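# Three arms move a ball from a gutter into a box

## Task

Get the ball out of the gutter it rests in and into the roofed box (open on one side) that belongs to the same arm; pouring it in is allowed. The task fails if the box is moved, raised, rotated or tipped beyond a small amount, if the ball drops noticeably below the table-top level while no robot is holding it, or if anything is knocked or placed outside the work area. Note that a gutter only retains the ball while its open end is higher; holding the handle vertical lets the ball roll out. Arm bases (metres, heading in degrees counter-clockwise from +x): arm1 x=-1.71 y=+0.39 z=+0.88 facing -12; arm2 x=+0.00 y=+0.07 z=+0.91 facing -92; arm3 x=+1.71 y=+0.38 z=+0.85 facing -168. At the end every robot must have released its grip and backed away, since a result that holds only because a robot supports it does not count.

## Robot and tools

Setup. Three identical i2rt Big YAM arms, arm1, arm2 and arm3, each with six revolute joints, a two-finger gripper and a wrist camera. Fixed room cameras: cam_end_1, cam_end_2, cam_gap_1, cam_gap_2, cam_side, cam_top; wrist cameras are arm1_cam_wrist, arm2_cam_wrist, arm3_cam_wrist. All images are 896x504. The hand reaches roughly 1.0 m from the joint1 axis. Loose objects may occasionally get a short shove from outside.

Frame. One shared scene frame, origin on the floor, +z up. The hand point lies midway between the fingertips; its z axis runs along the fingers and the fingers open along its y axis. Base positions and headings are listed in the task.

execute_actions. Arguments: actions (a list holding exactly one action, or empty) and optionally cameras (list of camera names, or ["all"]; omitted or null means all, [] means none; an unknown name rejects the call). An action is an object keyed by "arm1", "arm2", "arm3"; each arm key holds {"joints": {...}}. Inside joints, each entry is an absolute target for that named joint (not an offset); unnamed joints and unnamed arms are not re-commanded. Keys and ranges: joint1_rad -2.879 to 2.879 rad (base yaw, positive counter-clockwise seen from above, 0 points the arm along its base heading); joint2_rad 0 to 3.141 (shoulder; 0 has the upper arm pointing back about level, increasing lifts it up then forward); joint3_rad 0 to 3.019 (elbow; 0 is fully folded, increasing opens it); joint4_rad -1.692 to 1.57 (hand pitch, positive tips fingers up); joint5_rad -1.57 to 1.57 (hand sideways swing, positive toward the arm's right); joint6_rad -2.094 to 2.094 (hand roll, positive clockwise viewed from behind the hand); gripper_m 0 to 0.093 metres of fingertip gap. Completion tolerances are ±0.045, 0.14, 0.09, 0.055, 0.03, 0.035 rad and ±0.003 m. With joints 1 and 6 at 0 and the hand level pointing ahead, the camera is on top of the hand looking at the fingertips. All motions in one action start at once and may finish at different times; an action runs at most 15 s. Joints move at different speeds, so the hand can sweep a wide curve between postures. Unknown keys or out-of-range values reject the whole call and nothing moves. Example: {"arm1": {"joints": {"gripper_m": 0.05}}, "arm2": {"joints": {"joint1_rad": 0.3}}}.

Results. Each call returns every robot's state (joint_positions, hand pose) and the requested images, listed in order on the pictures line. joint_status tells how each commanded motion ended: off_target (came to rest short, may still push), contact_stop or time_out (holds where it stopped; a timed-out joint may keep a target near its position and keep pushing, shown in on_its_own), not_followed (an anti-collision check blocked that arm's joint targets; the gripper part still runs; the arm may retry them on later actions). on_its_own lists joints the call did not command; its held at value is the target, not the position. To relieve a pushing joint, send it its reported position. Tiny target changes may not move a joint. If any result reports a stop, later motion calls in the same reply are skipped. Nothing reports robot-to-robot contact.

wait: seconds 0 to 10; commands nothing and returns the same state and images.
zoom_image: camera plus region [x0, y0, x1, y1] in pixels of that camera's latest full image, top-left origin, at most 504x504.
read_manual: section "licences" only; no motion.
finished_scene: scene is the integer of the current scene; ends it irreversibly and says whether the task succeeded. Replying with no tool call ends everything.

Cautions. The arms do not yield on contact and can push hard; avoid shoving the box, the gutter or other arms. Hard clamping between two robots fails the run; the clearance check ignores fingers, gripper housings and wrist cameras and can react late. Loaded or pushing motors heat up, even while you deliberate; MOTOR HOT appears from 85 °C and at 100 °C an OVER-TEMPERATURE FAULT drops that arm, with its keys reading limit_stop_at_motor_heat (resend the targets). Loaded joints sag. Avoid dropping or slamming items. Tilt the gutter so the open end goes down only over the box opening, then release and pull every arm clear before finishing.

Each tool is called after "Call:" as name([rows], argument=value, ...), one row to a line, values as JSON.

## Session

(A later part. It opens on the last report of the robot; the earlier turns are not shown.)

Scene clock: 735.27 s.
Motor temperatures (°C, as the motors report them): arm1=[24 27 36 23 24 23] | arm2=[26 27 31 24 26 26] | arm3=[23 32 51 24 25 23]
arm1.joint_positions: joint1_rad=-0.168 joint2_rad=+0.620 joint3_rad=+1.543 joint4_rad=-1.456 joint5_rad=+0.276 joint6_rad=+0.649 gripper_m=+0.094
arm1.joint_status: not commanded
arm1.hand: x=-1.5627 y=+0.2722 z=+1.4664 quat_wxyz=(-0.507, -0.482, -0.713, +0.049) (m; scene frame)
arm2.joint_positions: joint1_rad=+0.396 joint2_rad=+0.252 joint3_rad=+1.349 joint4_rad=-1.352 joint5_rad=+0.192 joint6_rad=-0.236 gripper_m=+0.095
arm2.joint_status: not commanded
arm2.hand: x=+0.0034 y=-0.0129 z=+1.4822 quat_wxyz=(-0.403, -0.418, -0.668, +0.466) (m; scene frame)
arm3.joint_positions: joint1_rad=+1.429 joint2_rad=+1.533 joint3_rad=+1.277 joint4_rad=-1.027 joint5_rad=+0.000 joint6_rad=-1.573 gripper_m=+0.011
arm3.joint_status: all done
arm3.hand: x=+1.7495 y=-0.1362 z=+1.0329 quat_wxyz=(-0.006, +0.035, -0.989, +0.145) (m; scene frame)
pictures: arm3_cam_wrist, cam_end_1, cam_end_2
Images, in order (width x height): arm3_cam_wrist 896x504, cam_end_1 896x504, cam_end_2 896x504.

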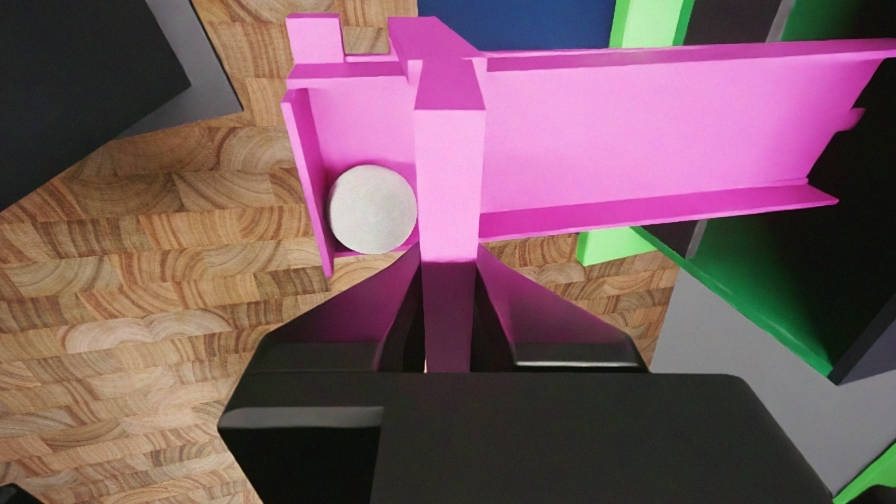

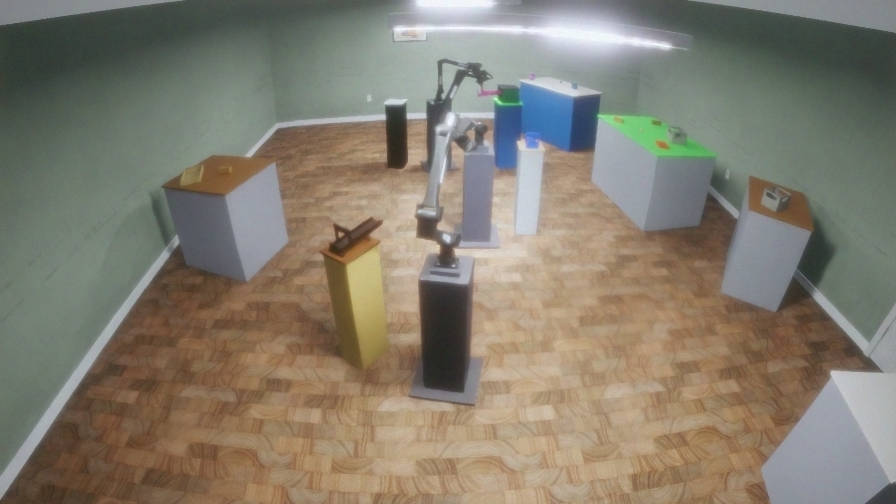

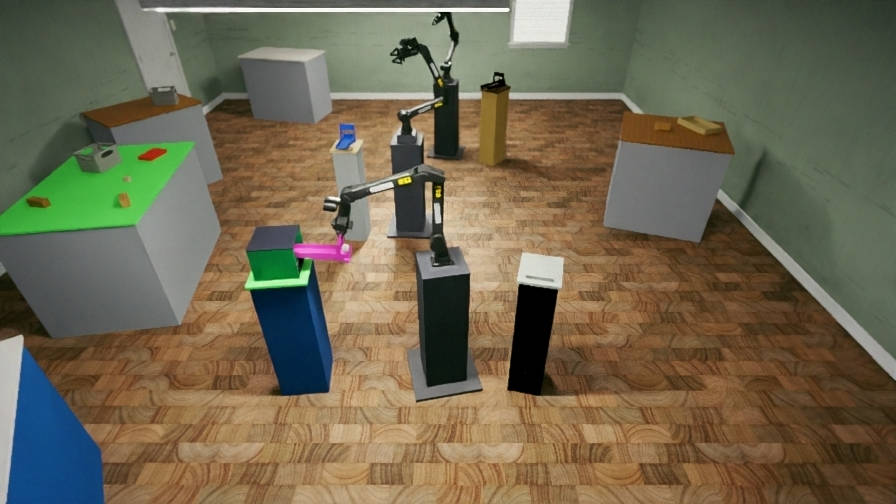

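Call:
execute_actions([
  {"arm3": {"joints": {"joint2_rad": 1.563, "joint3_rad": 1.476, "joint4_rad": -1.183}}},
], cameras=["arm3_cam_wrist", "cam_end_1", "cam_end_2"])

Scene clock: 766.60 s.
Motor temperatures (°C, as the motors report them): arm1=[24 27 36 23 24 23] | arm2=[26 27 31 24 26 26] | arm3=[23 32 53 24 25 23]
arm1.joint_positions: joint1_rad=-0.168 joint2_rad=+0.620 joint3_rad=+1.543 joint4_rad=-1.456 joint5_rad=+0.276 joint6_rad=+0.649 gripper_m=+0.094
arm1.joint_status: not commanded
arm1.hand: x=-1.5627 y=+0.2722 z=+1.4664 quat_wxyz=(-0.507, -0.482, -0.713, +0.049) (m; scene frame)
arm2.joint_positions: joint1_rad=+0.396 joint2_rad=+0.252 joint3_rad=+1.349 joint4_rad=-1.352 joint5_rad=+0.192 joint6_rad=-0.236 gripper_m=+0.095
arm2.joint_status: not commanded
arm2.hand: x=+0.0034 y=-0.0129 z=+1.4822 quat_wxyz=(-0.403, -0.418, -0.668, +0.466) (m; scene frame)
arm3.joint_positions: joint1_rad=+1.429 joint2_rad=+1.579 joint3_rad=+1.408 joint4_rad=-1.179 joint5_rad=+0.000 joint6_rad=-1.573 gripper_m=+0.011
arm3.joint_status: all done
arm3.hand: x=+1.7500 y=-0.1444 z=+1.0578 quat_wxyz=(-0.005, +0.035, -0.993, +0.112) (m; scene frame)
pictures: arm3_cam_wrist, cam_end_1, cam_end_2
Images, in order (width x height): arm3_cam_wrist 896x504, cam_end_1 896x504, cam_end_2 896x504.

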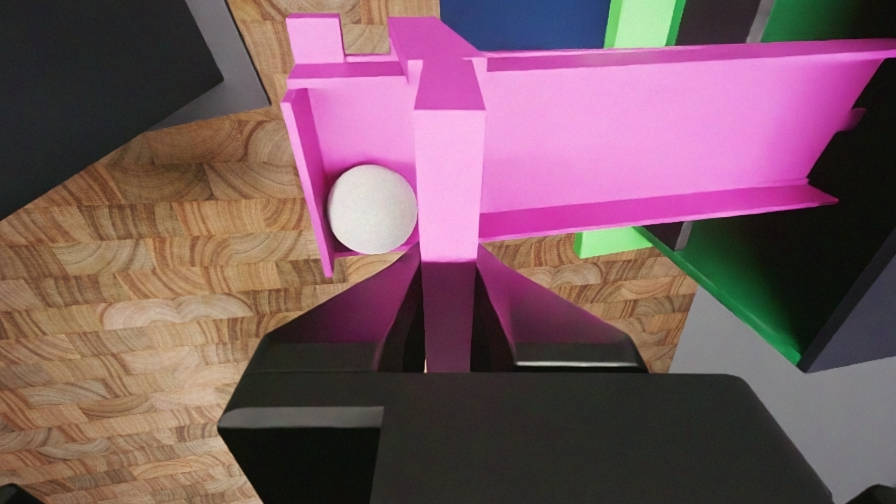

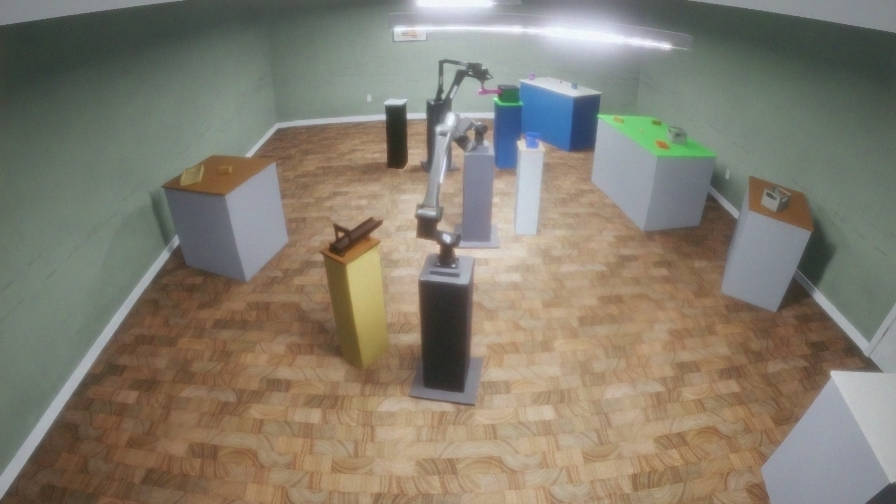

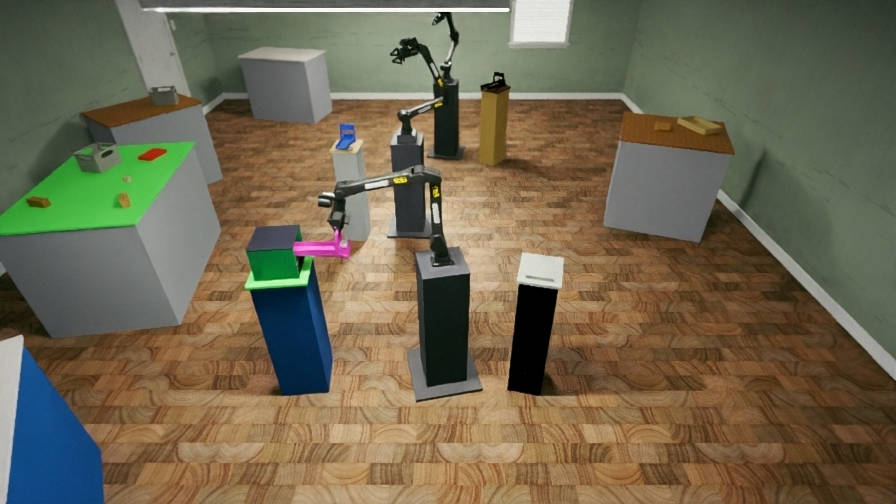

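Call:
execute_actions([
  {"arm3": {"joints": {"joint2_rad": 1.624, "joint3_rad": 1.607, "joint4_rad": -1.343}}},
], cameras=["arm3_cam_wrist", "cam_end_1", "cam_end_2"])

Scene clock: 778.90 s.
Motor temperatures (°C, as the motors report them): arm1=[24 27 36 23 24 23] | arm2=[26 27 31 24 26 26] | arm3=[23 32 53 24 25 23]
arm1.joint_positions: joint1_rad=-0.168 joint2_rad=+0.620 joint3_rad=+1.543 joint4_rad=-1.456 joint5_rad=+0.276 joint6_rad=+0.649 gripper_m=+0.094
arm1.joint_status: not commanded
arm1.hand: x=-1.5627 y=+0.2722 z=+1.4664 quat_wxyz=(-0.507, -0.482, -0.713, +0.049) (m; scene frame)
arm2.joint_positions: joint1_rad=+0.396 joint2_rad=+0.252 joint3_rad=+1.349 joint4_rad=-1.352 joint5_rad=+0.192 joint6_rad=-0.236 gripper_m=+0.095
arm2.joint_status: not commanded
arm2.hand: x=+0.0034 y=-0.0129 z=+1.4822 quat_wxyz=(-0.403, -0.418, -0.668, +0.466) (m; scene frame)
arm3.joint_positions: joint1_rad=+1.429 joint2_rad=+1.640 joint3_rad=+1.535 joint4_rad=-1.338 joint5_rad=+0.000 joint6_rad=-1.573 gripper_m=+0.011
arm3.joint_status: all done
arm3.hand: x=+1.7502 y=-0.1484 z=+1.0737 quat_wxyz=(-0.004, +0.035, -0.997, +0.066) (m; scene frame)
pictures: arm3_cam_wrist, cam_end_1, cam_end_2
Images, in order (width x height): arm3_cam_wrist 896x504, cam_end_1 896x504, cam_end_2 896x504.

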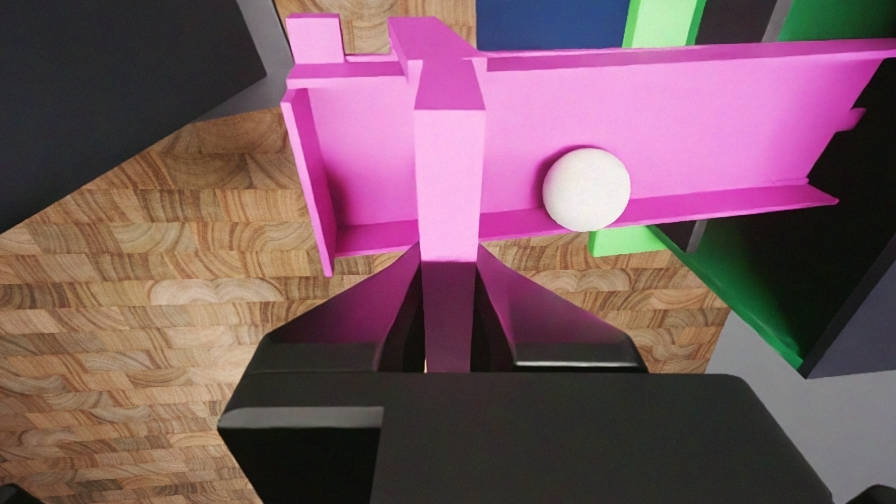

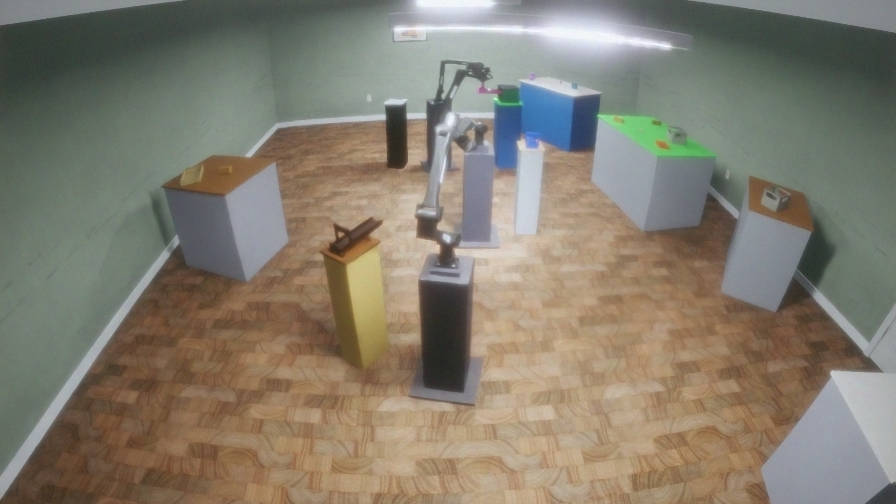

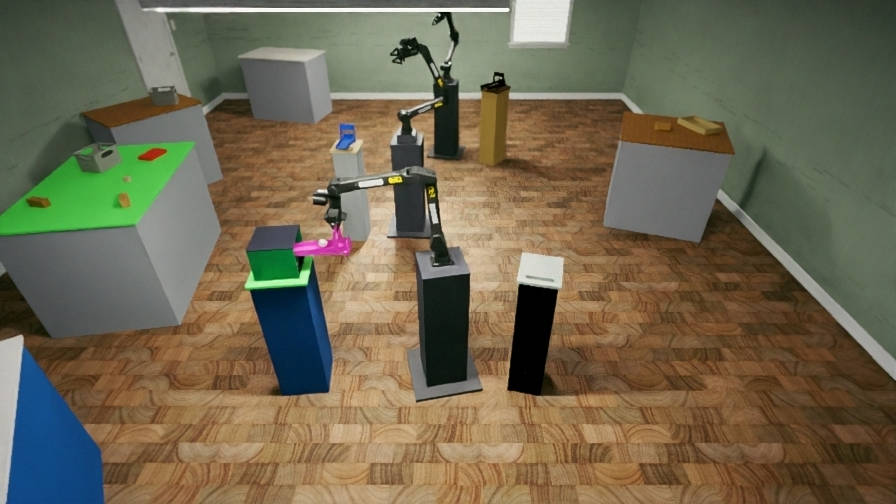

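The ball is rolling toward the box. Let me check the state.

Call:
execute_actions(actions=[], cameras=["arm3_cam_wrist", "cam_end_1", "cam_end_2", "cam_gap_2", "cam_top"])

Scene clock: 784.07 s.
Motor temperatures (°C, as the motors report them): arm1=[24 27 36 23 24 23] | arm2=[26 27 31 24 26 26] | arm3=[23 33 53 24 25 23]
arm1.joint_positions: joint1_rad=-0.168 joint2_rad=+0.620 joint3_rad=+1.543 joint4_rad=-1.456 joint5_rad=+0.276 joint6_rad=+0.649 gripper_m=+0.094
arm1.joint_status: not commanded
arm1.hand: x=-1.5627 y=+0.2722 z=+1.4664 quat_wxyz=(-0.507, -0.482, -0.713, +0.049) (m; scene frame)
arm2.joint_positions: joint1_rad=+0.396 joint2_rad=+0.252 joint3_rad=+1.349 joint4_rad=-1.352 joint5_rad=+0.192 joint6_rad=-0.236 gripper_m=+0.095
arm2.joint_status: not commanded
arm2.hand: x=+0.0034 y=-0.0129 z=+1.4822 quat_wxyz=(-0.403, -0.418, -0.668, +0.466) (m; scene frame)
arm3.joint_positions: joint1_rad=+1.429 joint2_rad=+1.640 joint3_rad=+1.535 joint4_rad=-1.340 joint5_rad=+0.000 joint6_rad=-1.573 gripper_m=+0.011
arm3.joint_status: all done
arm3.hand: x=+1.7502 y=-0.1479 z=+1.0737 quat_wxyz=(-0.004, +0.035, -0.997, +0.065) (m; scene frame)
pictures: arm3_cam_wrist, cam_end_1, cam_end_2, cam_gap_2, cam_top
Images, in order (width x height): arm3_cam_wrist 896x504, cam_end_1 896x504, cam_end_2 896x504, cam_gap_2 896x504, cam_top 896x504.

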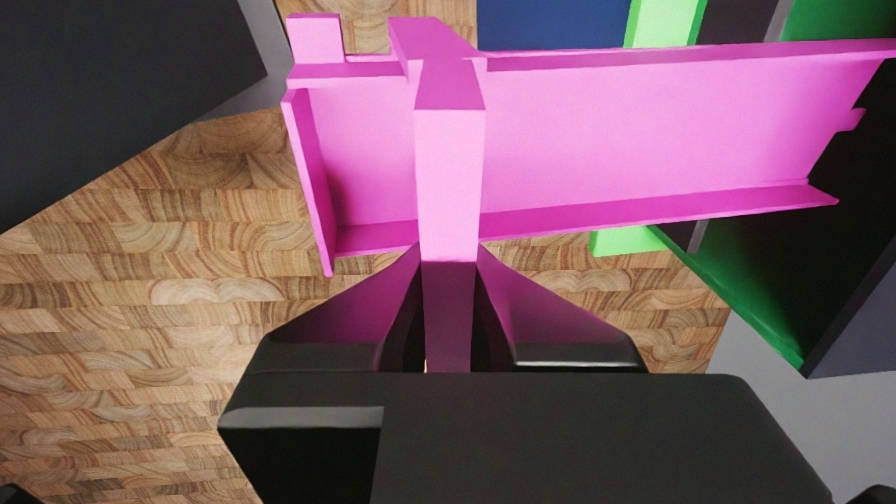

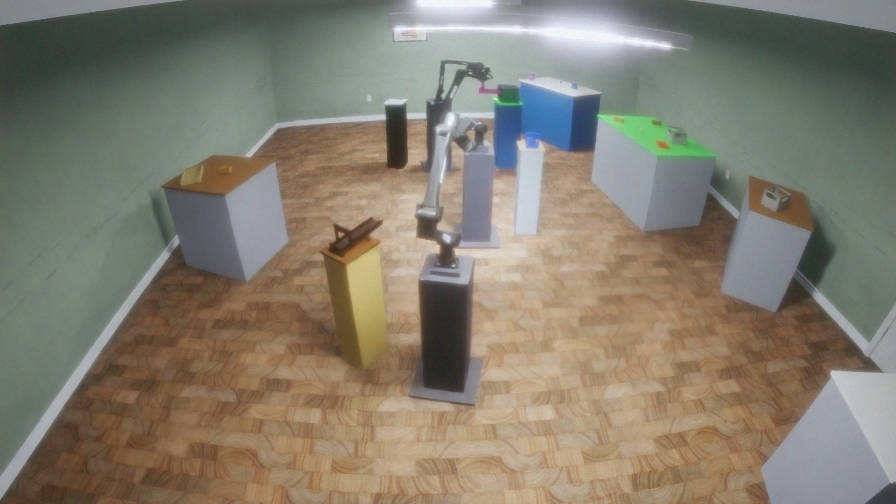

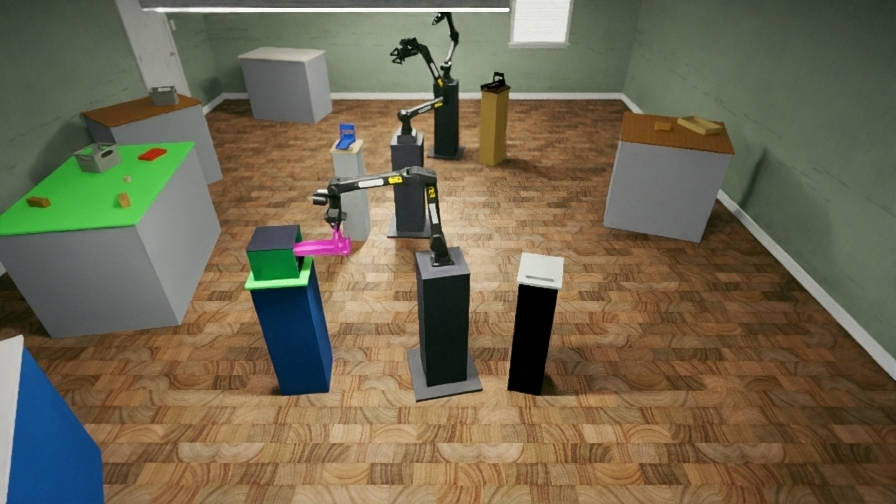

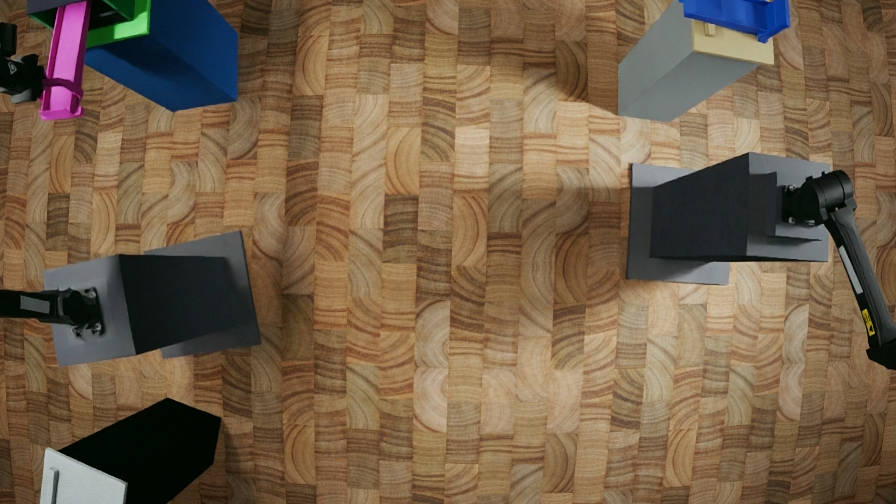

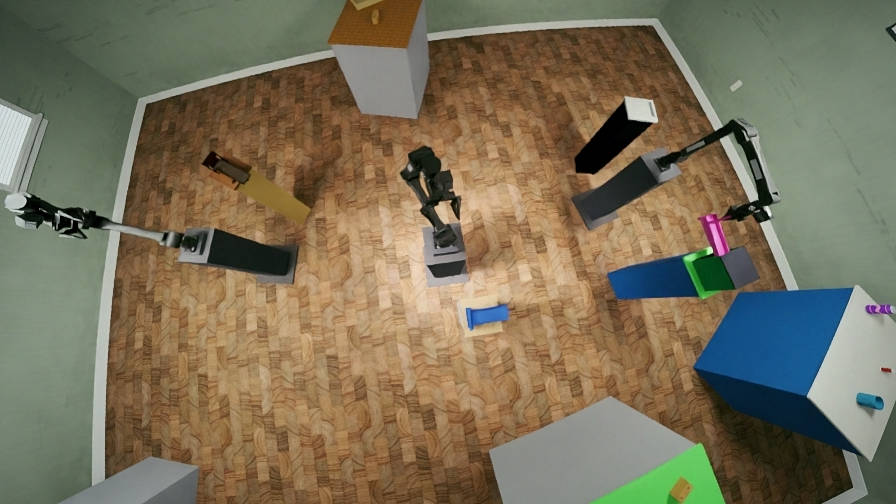

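Call:
execute_actions([
  {"arm3": {"joints": {"joint2_rad": 1.42, "joint3_rad": 1.385, "joint4_rad": -1.44}}},
], cameras=["arm3_cam_wrist", "cam_end_2", "cam_gap_2"])

Scene clock: 822.10 s.
Motor temperatures (°C, as the motors report them): arm1=[24 27 36 23 24 23] | arm2=[26 27 31 24 26 26] | arm3=[23 33 54 24 25 23]
arm1.joint_positions: joint1_rad=-0.168 joint2_rad=+0.620 joint3_rad=+1.543 joint4_rad=-1.456 joint5_rad=+0.276 joint6_rad=+0.649 gripper_m=+0.094
arm1.joint_status: not commanded
arm1.hand: x=-1.5627 y=+0.2722 z=+1.4664 quat_wxyz=(-0.507, -0.482, -0.713, +0.049) (m; scene frame)
arm2.joint_positions: joint1_rad=+0.396 joint2_rad=+0.252 joint3_rad=+1.349 joint4_rad=-1.352 joint5_rad=+0.192 joint6_rad=-0.236 gripper_m=+0.095
arm2.joint_status: not commanded
arm2.hand: x=+0.0034 y=-0.0129 z=+1.4822 quat_wxyz=(-0.403, -0.418, -0.668, +0.466) (m; scene frame)
arm3.joint_positions: joint1_rad=+1.429 joint2_rad=+1.421 joint3_rad=+1.373 joint4_rad=-1.440 joint5_rad=+0.000 joint6_rad=-1.573 gripper_m=+0.011
arm3.joint_status: all done
arm3.hand: x=+1.7437 y=-0.0558 z=+1.1052 quat_wxyz=(-0.003, +0.035, -0.998, +0.043) (m; scene frame)
pictures: arm3_cam_wrist, cam_end_2, cam_gap_2
Images, in order (width x height): arm3_cam_wrist 896x504, cam_end_2 896x504, cam_gap_2 896x504.

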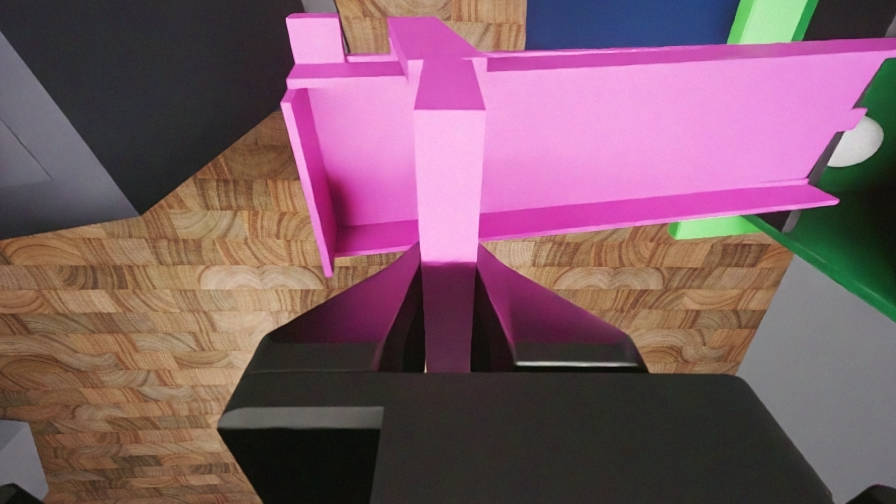

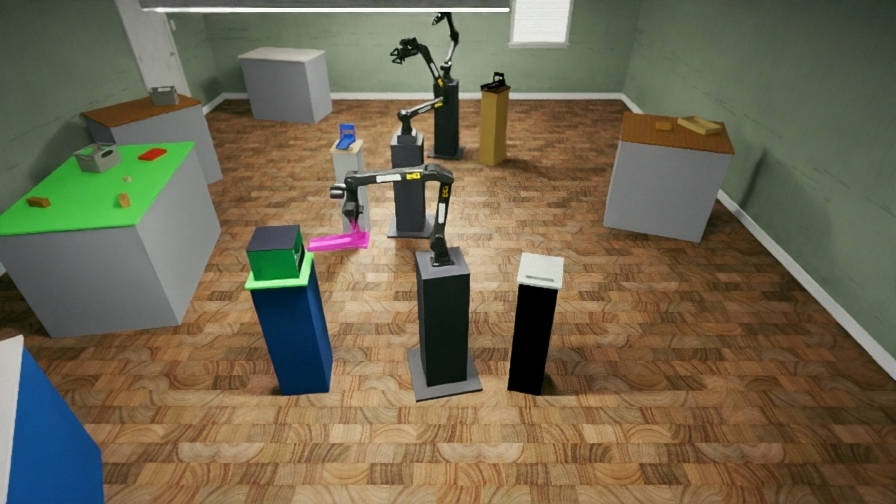

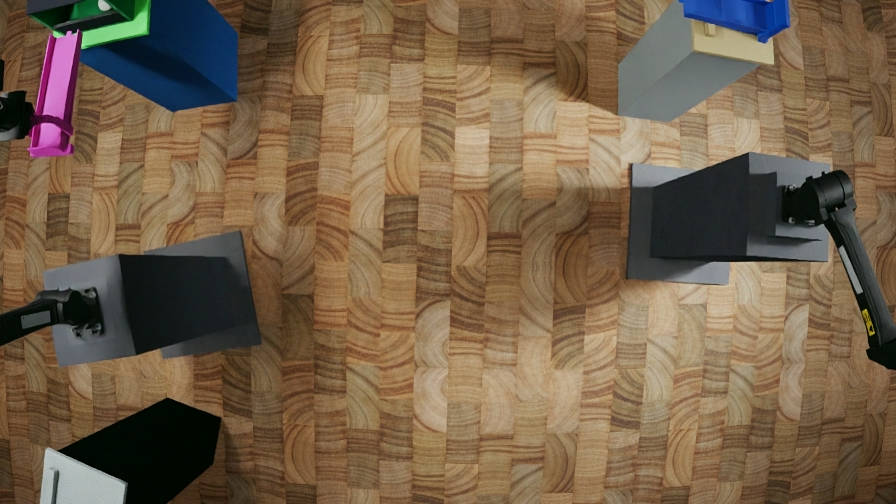

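Call:
execute_actions([
  {"arm3": {"joints": {"joint1_rad": -1.704, "joint5_rad": 0.25, "joint6_rad": 0.304}}},
], cameras=["arm3_cam_wrist", "cam_end_2", "cam_gap_2"])

Scene clock: 833.43 s.
Motor temperatures (°C, as the motors report them): arm1=[24 27 36 23 24 23] | arm2=[26 27 31 24 26 26] | arm3=[23 32 50 24 25 23]
arm1.joint_positions: joint1_rad=-0.168 joint2_rad=+0.620 joint3_rad=+1.543 joint4_rad=-1.456 joint5_rad=+0.276 joint6_rad=+0.649 gripper_m=+0.094
arm1.joint_status: not commanded
arm1.hand: x=-1.5627 y=+0.2722 z=+1.4664 quat_wxyz=(-0.507, -0.482, -0.713, +0.049) (m; scene frame)
arm2.joint_positions: joint1_rad=+0.396 joint2_rad=+0.252 joint3_rad=+1.349 joint4_rad=-1.352 joint5_rad=+0.192 joint6_rad=-0.236 gripper_m=+0.095
arm2.joint_status: not commanded
arm2.hand: x=+0.0034 y=-0.0129 z=+1.4822 quat_wxyz=(-0.403, -0.418, -0.668, +0.466) (m; scene frame)
arm3.joint_positions: joint1_rad=-1.708 joint2_rad=+1.434 joint3_rad=+1.373 joint4_rad=-1.440 joint5_rad=+0.248 joint6_rad=+0.296 gripper_m=+0.011
arm3.joint_status: all done
arm3.hand: x=+1.7245 y=+0.8151 z=+1.1016 quat_wxyz=(+0.122, -0.616, +0.777, -0.044) (m; scene frame)
pictures: arm3_cam_wrist, cam_end_2, cam_gap_2
Images, in order (width x height): arm3_cam_wrist 896x504, cam_end_2 896x504, cam_gap_2 896x504.

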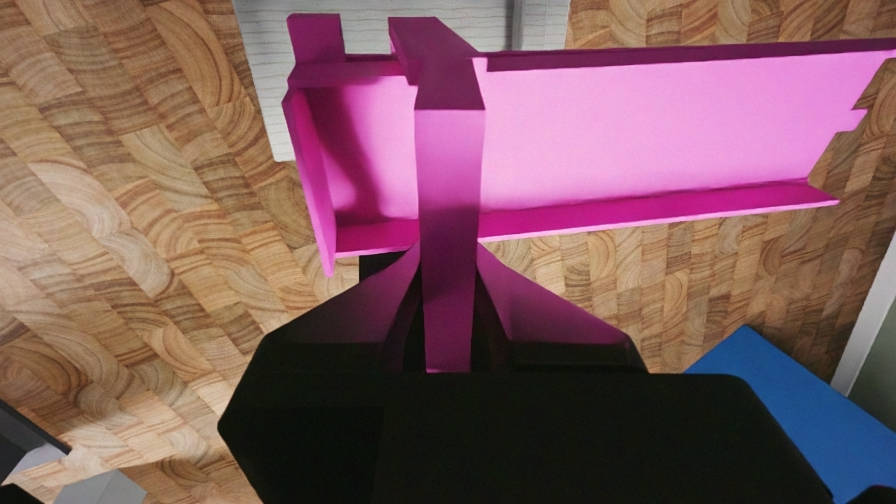

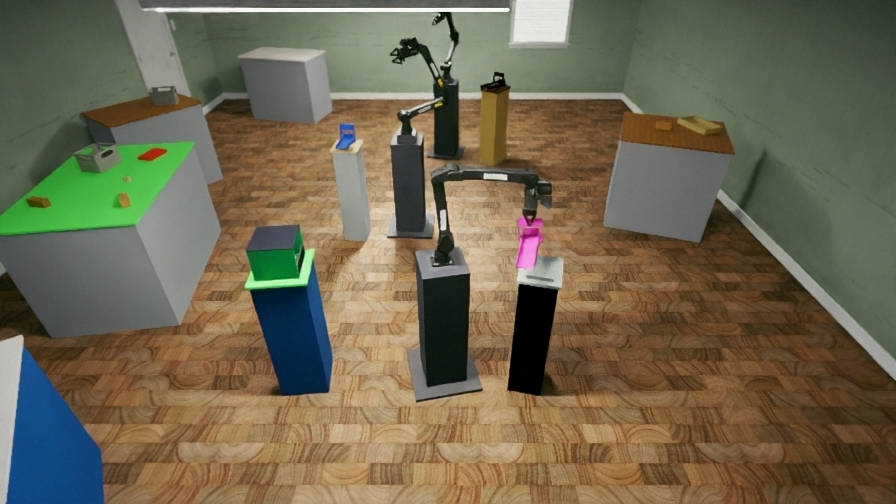

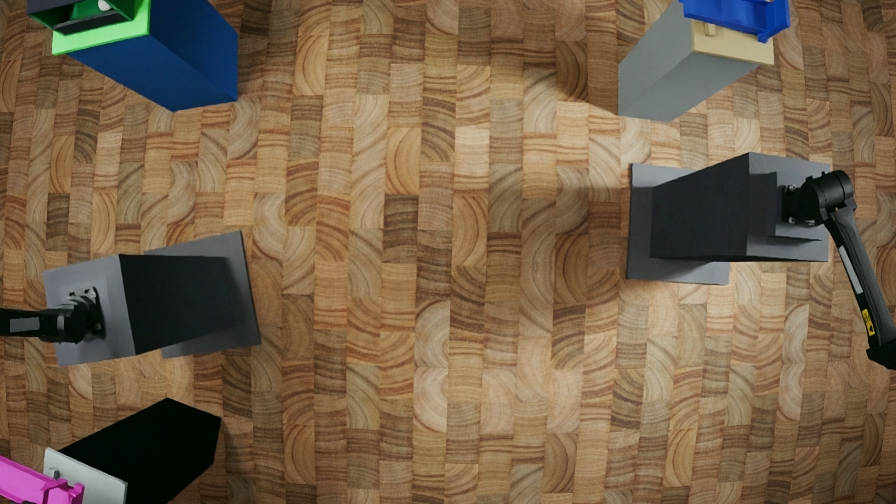

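Call:
execute_actions([
  {"arm3": {"joints": {"joint1_rad": -1.695, "joint2_rad": 1.79, "joint3_rad": 1.608, "joint4_rad": -1.375}}},
], cameras=["arm3_cam_wrist", "cam_end_2", "cam_gap_2", "cam_side"])

Scene clock: 854.17 s.
Motor temperatures (°C, as the motors report them): arm1=[24 27 36 23 24 23] | arm2=[26 27 32 24 26 26] | arm3=[23 32 48 24 25 23]
arm1.joint_positions: joint1_rad=-0.168 joint2_rad=+0.620 joint3_rad=+1.543 joint4_rad=-1.456 joint5_rad=+0.276 joint6_rad=+0.649 gripper_m=+0.094
arm1.joint_status: not commanded
arm1.hand: x=-1.5627 y=+0.2722 z=+1.4664 quat_wxyz=(-0.507, -0.482, -0.713, +0.049) (m; scene frame)
arm2.joint_positions: joint1_rad=+0.396 joint2_rad=+0.252 joint3_rad=+1.349 joint4_rad=-1.352 joint5_rad=+0.192 joint6_rad=-0.236 gripper_m=+0.095
arm2.joint_status: not commanded
arm2.hand: x=+0.0034 y=-0.0129 z=+1.4822 quat_wxyz=(-0.403, -0.418, -0.668, +0.466) (m; scene frame)
arm3.joint_positions: joint1_rad=-1.705 joint2_rad=+1.823 joint3_rad=+1.557 joint4_rad=-1.375 joint5_rad=+0.247 joint6_rad=+0.297 gripper_m=+0.011
arm3.joint_status: all done
arm3.hand: x=+1.7161 y=+0.9125 z=+0.9895 quat_wxyz=(+0.082, -0.623, +0.771, -0.101) (m; scene frame)
pictures: arm3_cam_wrist, cam_end_2, cam_gap_2, cam_side
Images, in order (width x height): arm3_cam_wrist 896x504, cam_end_2 896x504, cam_gap_2 896x504, cam_side 896x504.

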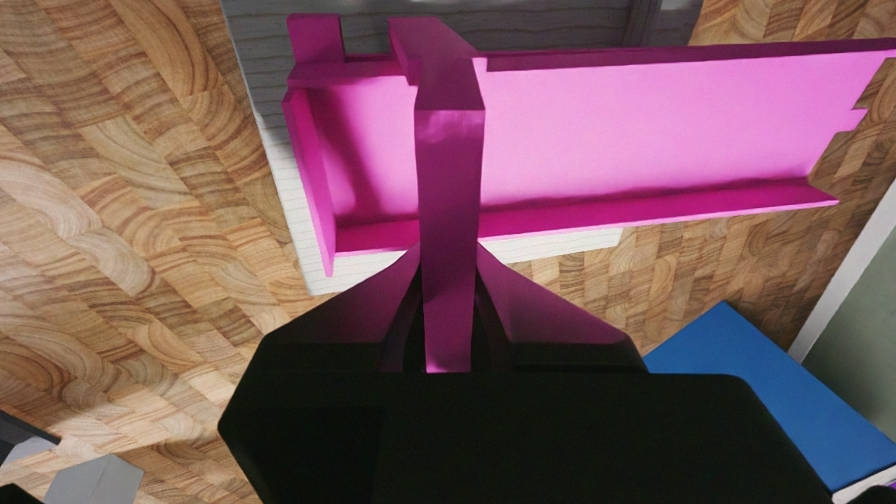

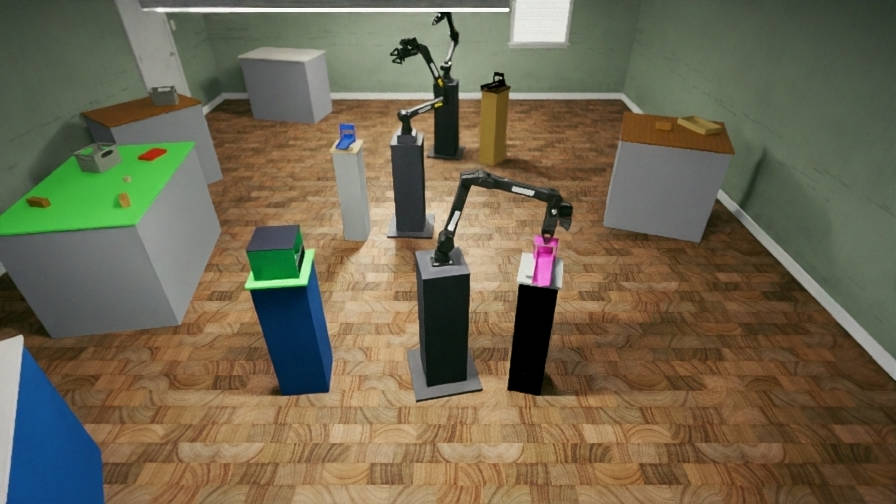

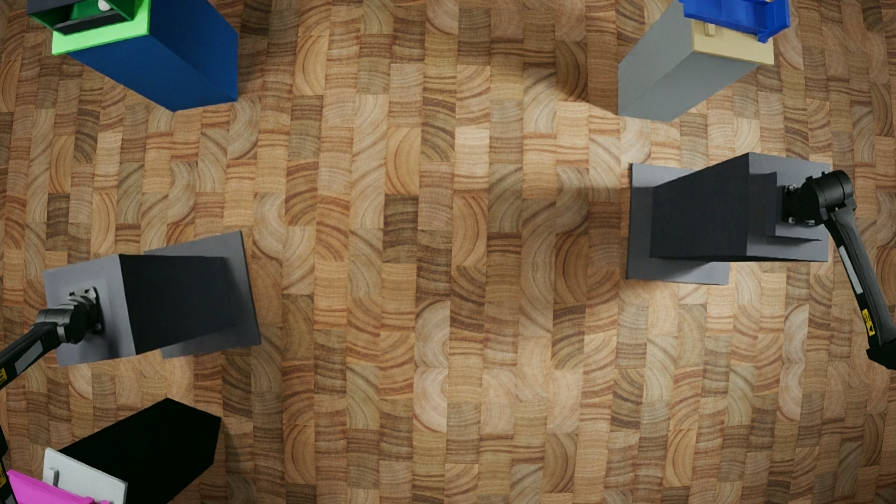

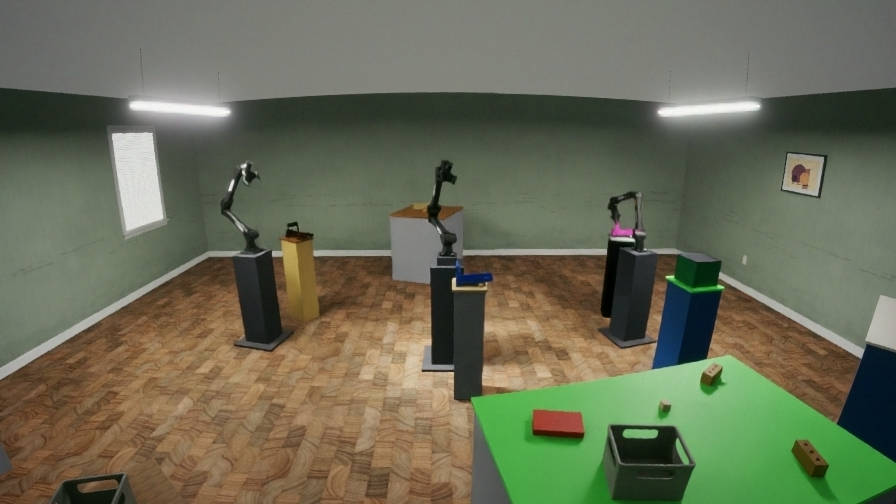

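Call:
execute_actions([
  {"arm3": {"joints": {"joint3_rad": 1.54, "joint4_rad": -1.337}}},
], cameras=["arm3_cam_wrist", "cam_end_2", "cam_side"])

Scene clock: 865.20 s.
Motor temperatures (°C, as the motors report them): arm1=[24 27 36 23 24 23] | arm2=[26 27 32 24 26 26] | arm3=[23 34 49 23 25 23]
arm1.joint_positions: joint1_rad=-0.168 joint2_rad=+0.620 joint3_rad=+1.543 joint4_rad=-1.456 joint5_rad=+0.276 joint6_rad=+0.649 gripper_m=+0.094
arm1.joint_status: not commanded
arm1.hand: x=-1.5627 y=+0.2722 z=+1.4664 quat_wxyz=(-0.507, -0.482, -0.713, +0.049) (m; scene frame)
arm2.joint_positions: joint1_rad=+0.396 joint2_rad=+0.252 joint3_rad=+1.349 joint4_rad=-1.352 joint5_rad=+0.192 joint6_rad=-0.236 gripper_m=+0.095
arm2.joint_status: not commanded
arm2.hand: x=+0.0034 y=-0.0129 z=+1.4822 quat_wxyz=(-0.403, -0.418, -0.668, +0.466) (m; scene frame)
arm3.joint_positions: joint1_rad=-1.705 joint2_rad=+1.822 joint3_rad=+1.528 joint4_rad=-1.344 joint5_rad=+0.247 joint6_rad=+0.297 gripper_m=+0.011
arm3.joint_status: all done
arm3.hand: x=+1.7163 y=+0.9099 z=+0.9797 quat_wxyz=(+0.083, -0.623, +0.771, -0.099) (m; scene frame)
pictures: arm3_cam_wrist, cam_end_2, cam_side
Images, in order (width x height): arm3_cam_wrist 896x504, cam_end_2 896x504, cam_side 896x504.

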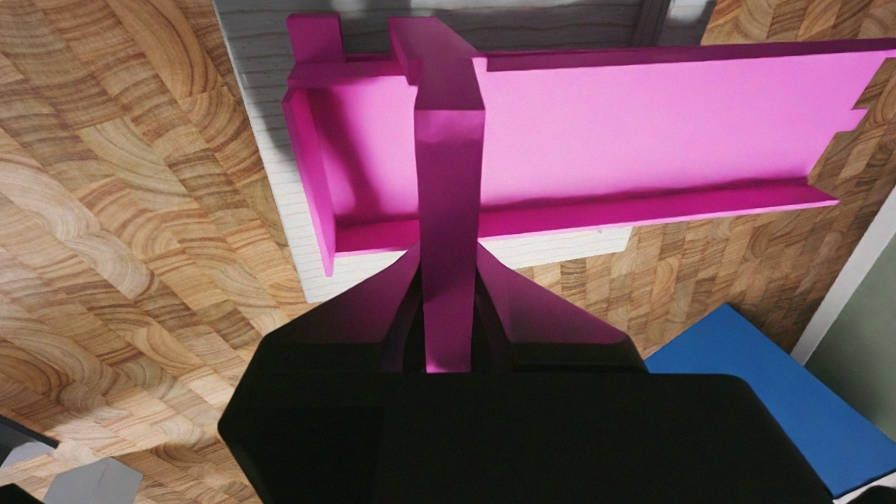

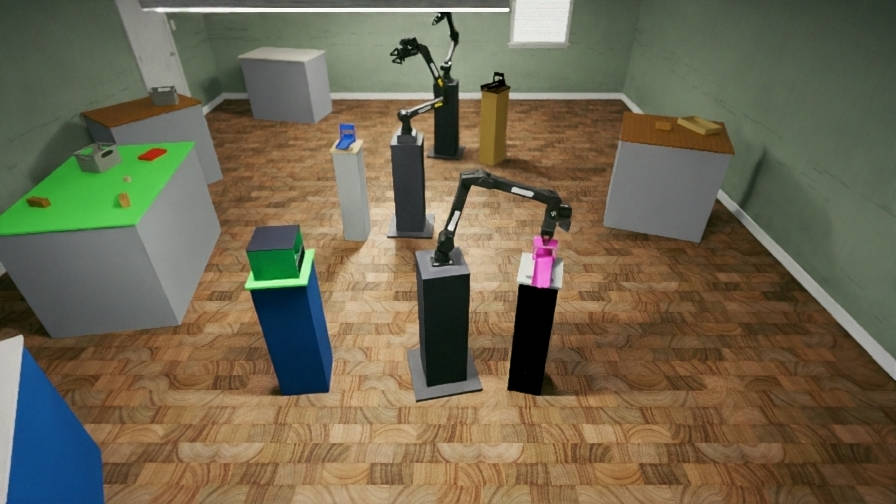

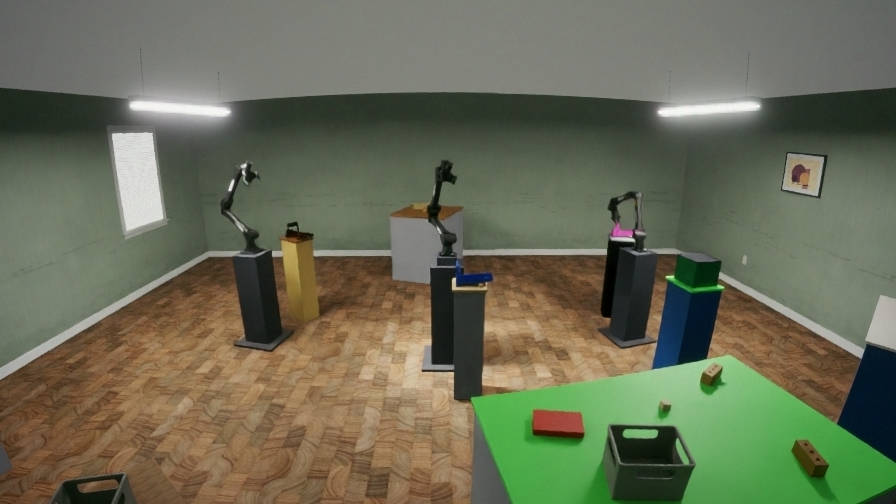

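Call:
execute_actions([
  {"arm3": {"joints": {"gripper_m": 0.06}}},
], cameras=["arm3_cam_wrist", "cam_end_2"])

Scene clock: 875.33 s.
Motor temperatures (°C, as the motors report them): arm1=[24 27 36 23 24 23] | arm2=[26 27 32 24 26 26] | arm3=[23 34 48 23 25 23]
arm1.joint_positions: joint1_rad=-0.168 joint2_rad=+0.620 joint3_rad=+1.543 joint4_rad=-1.456 joint5_rad=+0.276 joint6_rad=+0.649 gripper_m=+0.094
arm1.joint_status: not commanded
arm1.hand: x=-1.5627 y=+0.2722 z=+1.4664 quat_wxyz=(-0.507, -0.482, -0.713, +0.049) (m; scene frame)
arm2.joint_positions: joint1_rad=+0.396 joint2_rad=+0.252 joint3_rad=+1.349 joint4_rad=-1.352 joint5_rad=+0.192 joint6_rad=-0.236 gripper_m=+0.095
arm2.joint_status: not commanded
arm2.hand: x=+0.0034 y=-0.0129 z=+1.4822 quat_wxyz=(-0.403, -0.418, -0.668, +0.466) (m; scene frame)
arm3.joint_positions: joint1_rad=-1.705 joint2_rad=+1.815 joint3_rad=+1.528 joint4_rad=-1.344 joint5_rad=+0.247 joint6_rad=+0.297 gripper_m=+0.060
arm3.joint_status: all done
arm3.hand: x=+1.7164 y=+0.9099 z=+0.9828 quat_wxyz=(+0.085, -0.623, +0.772, -0.097) (m; scene frame)
pictures: arm3_cam_wrist, cam_end_2
Images, in order (width x height): arm3_cam_wrist 896x504, cam_end_2 896x504.

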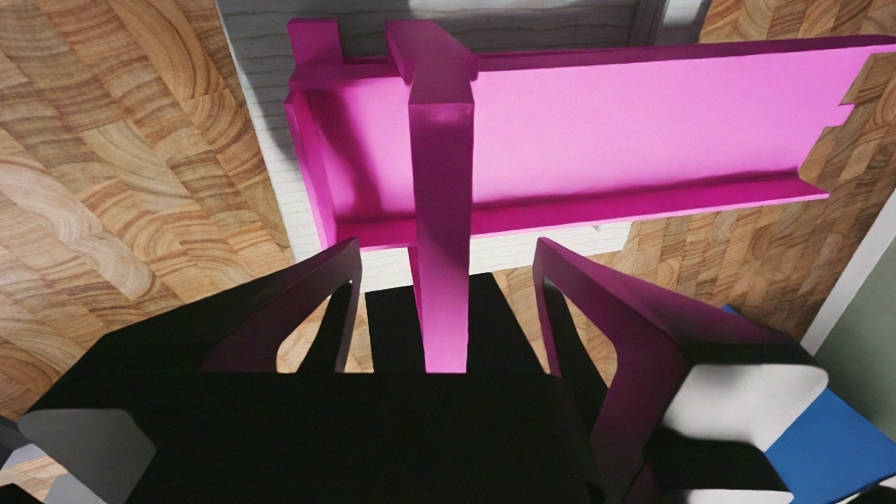

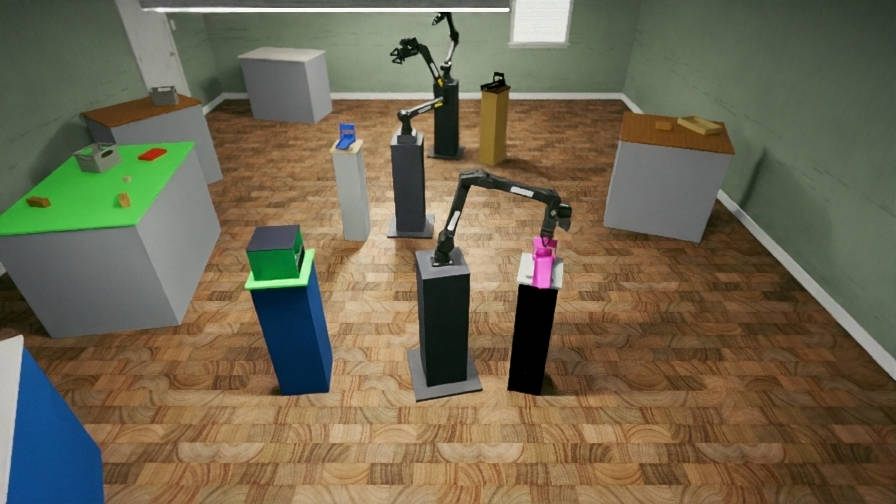

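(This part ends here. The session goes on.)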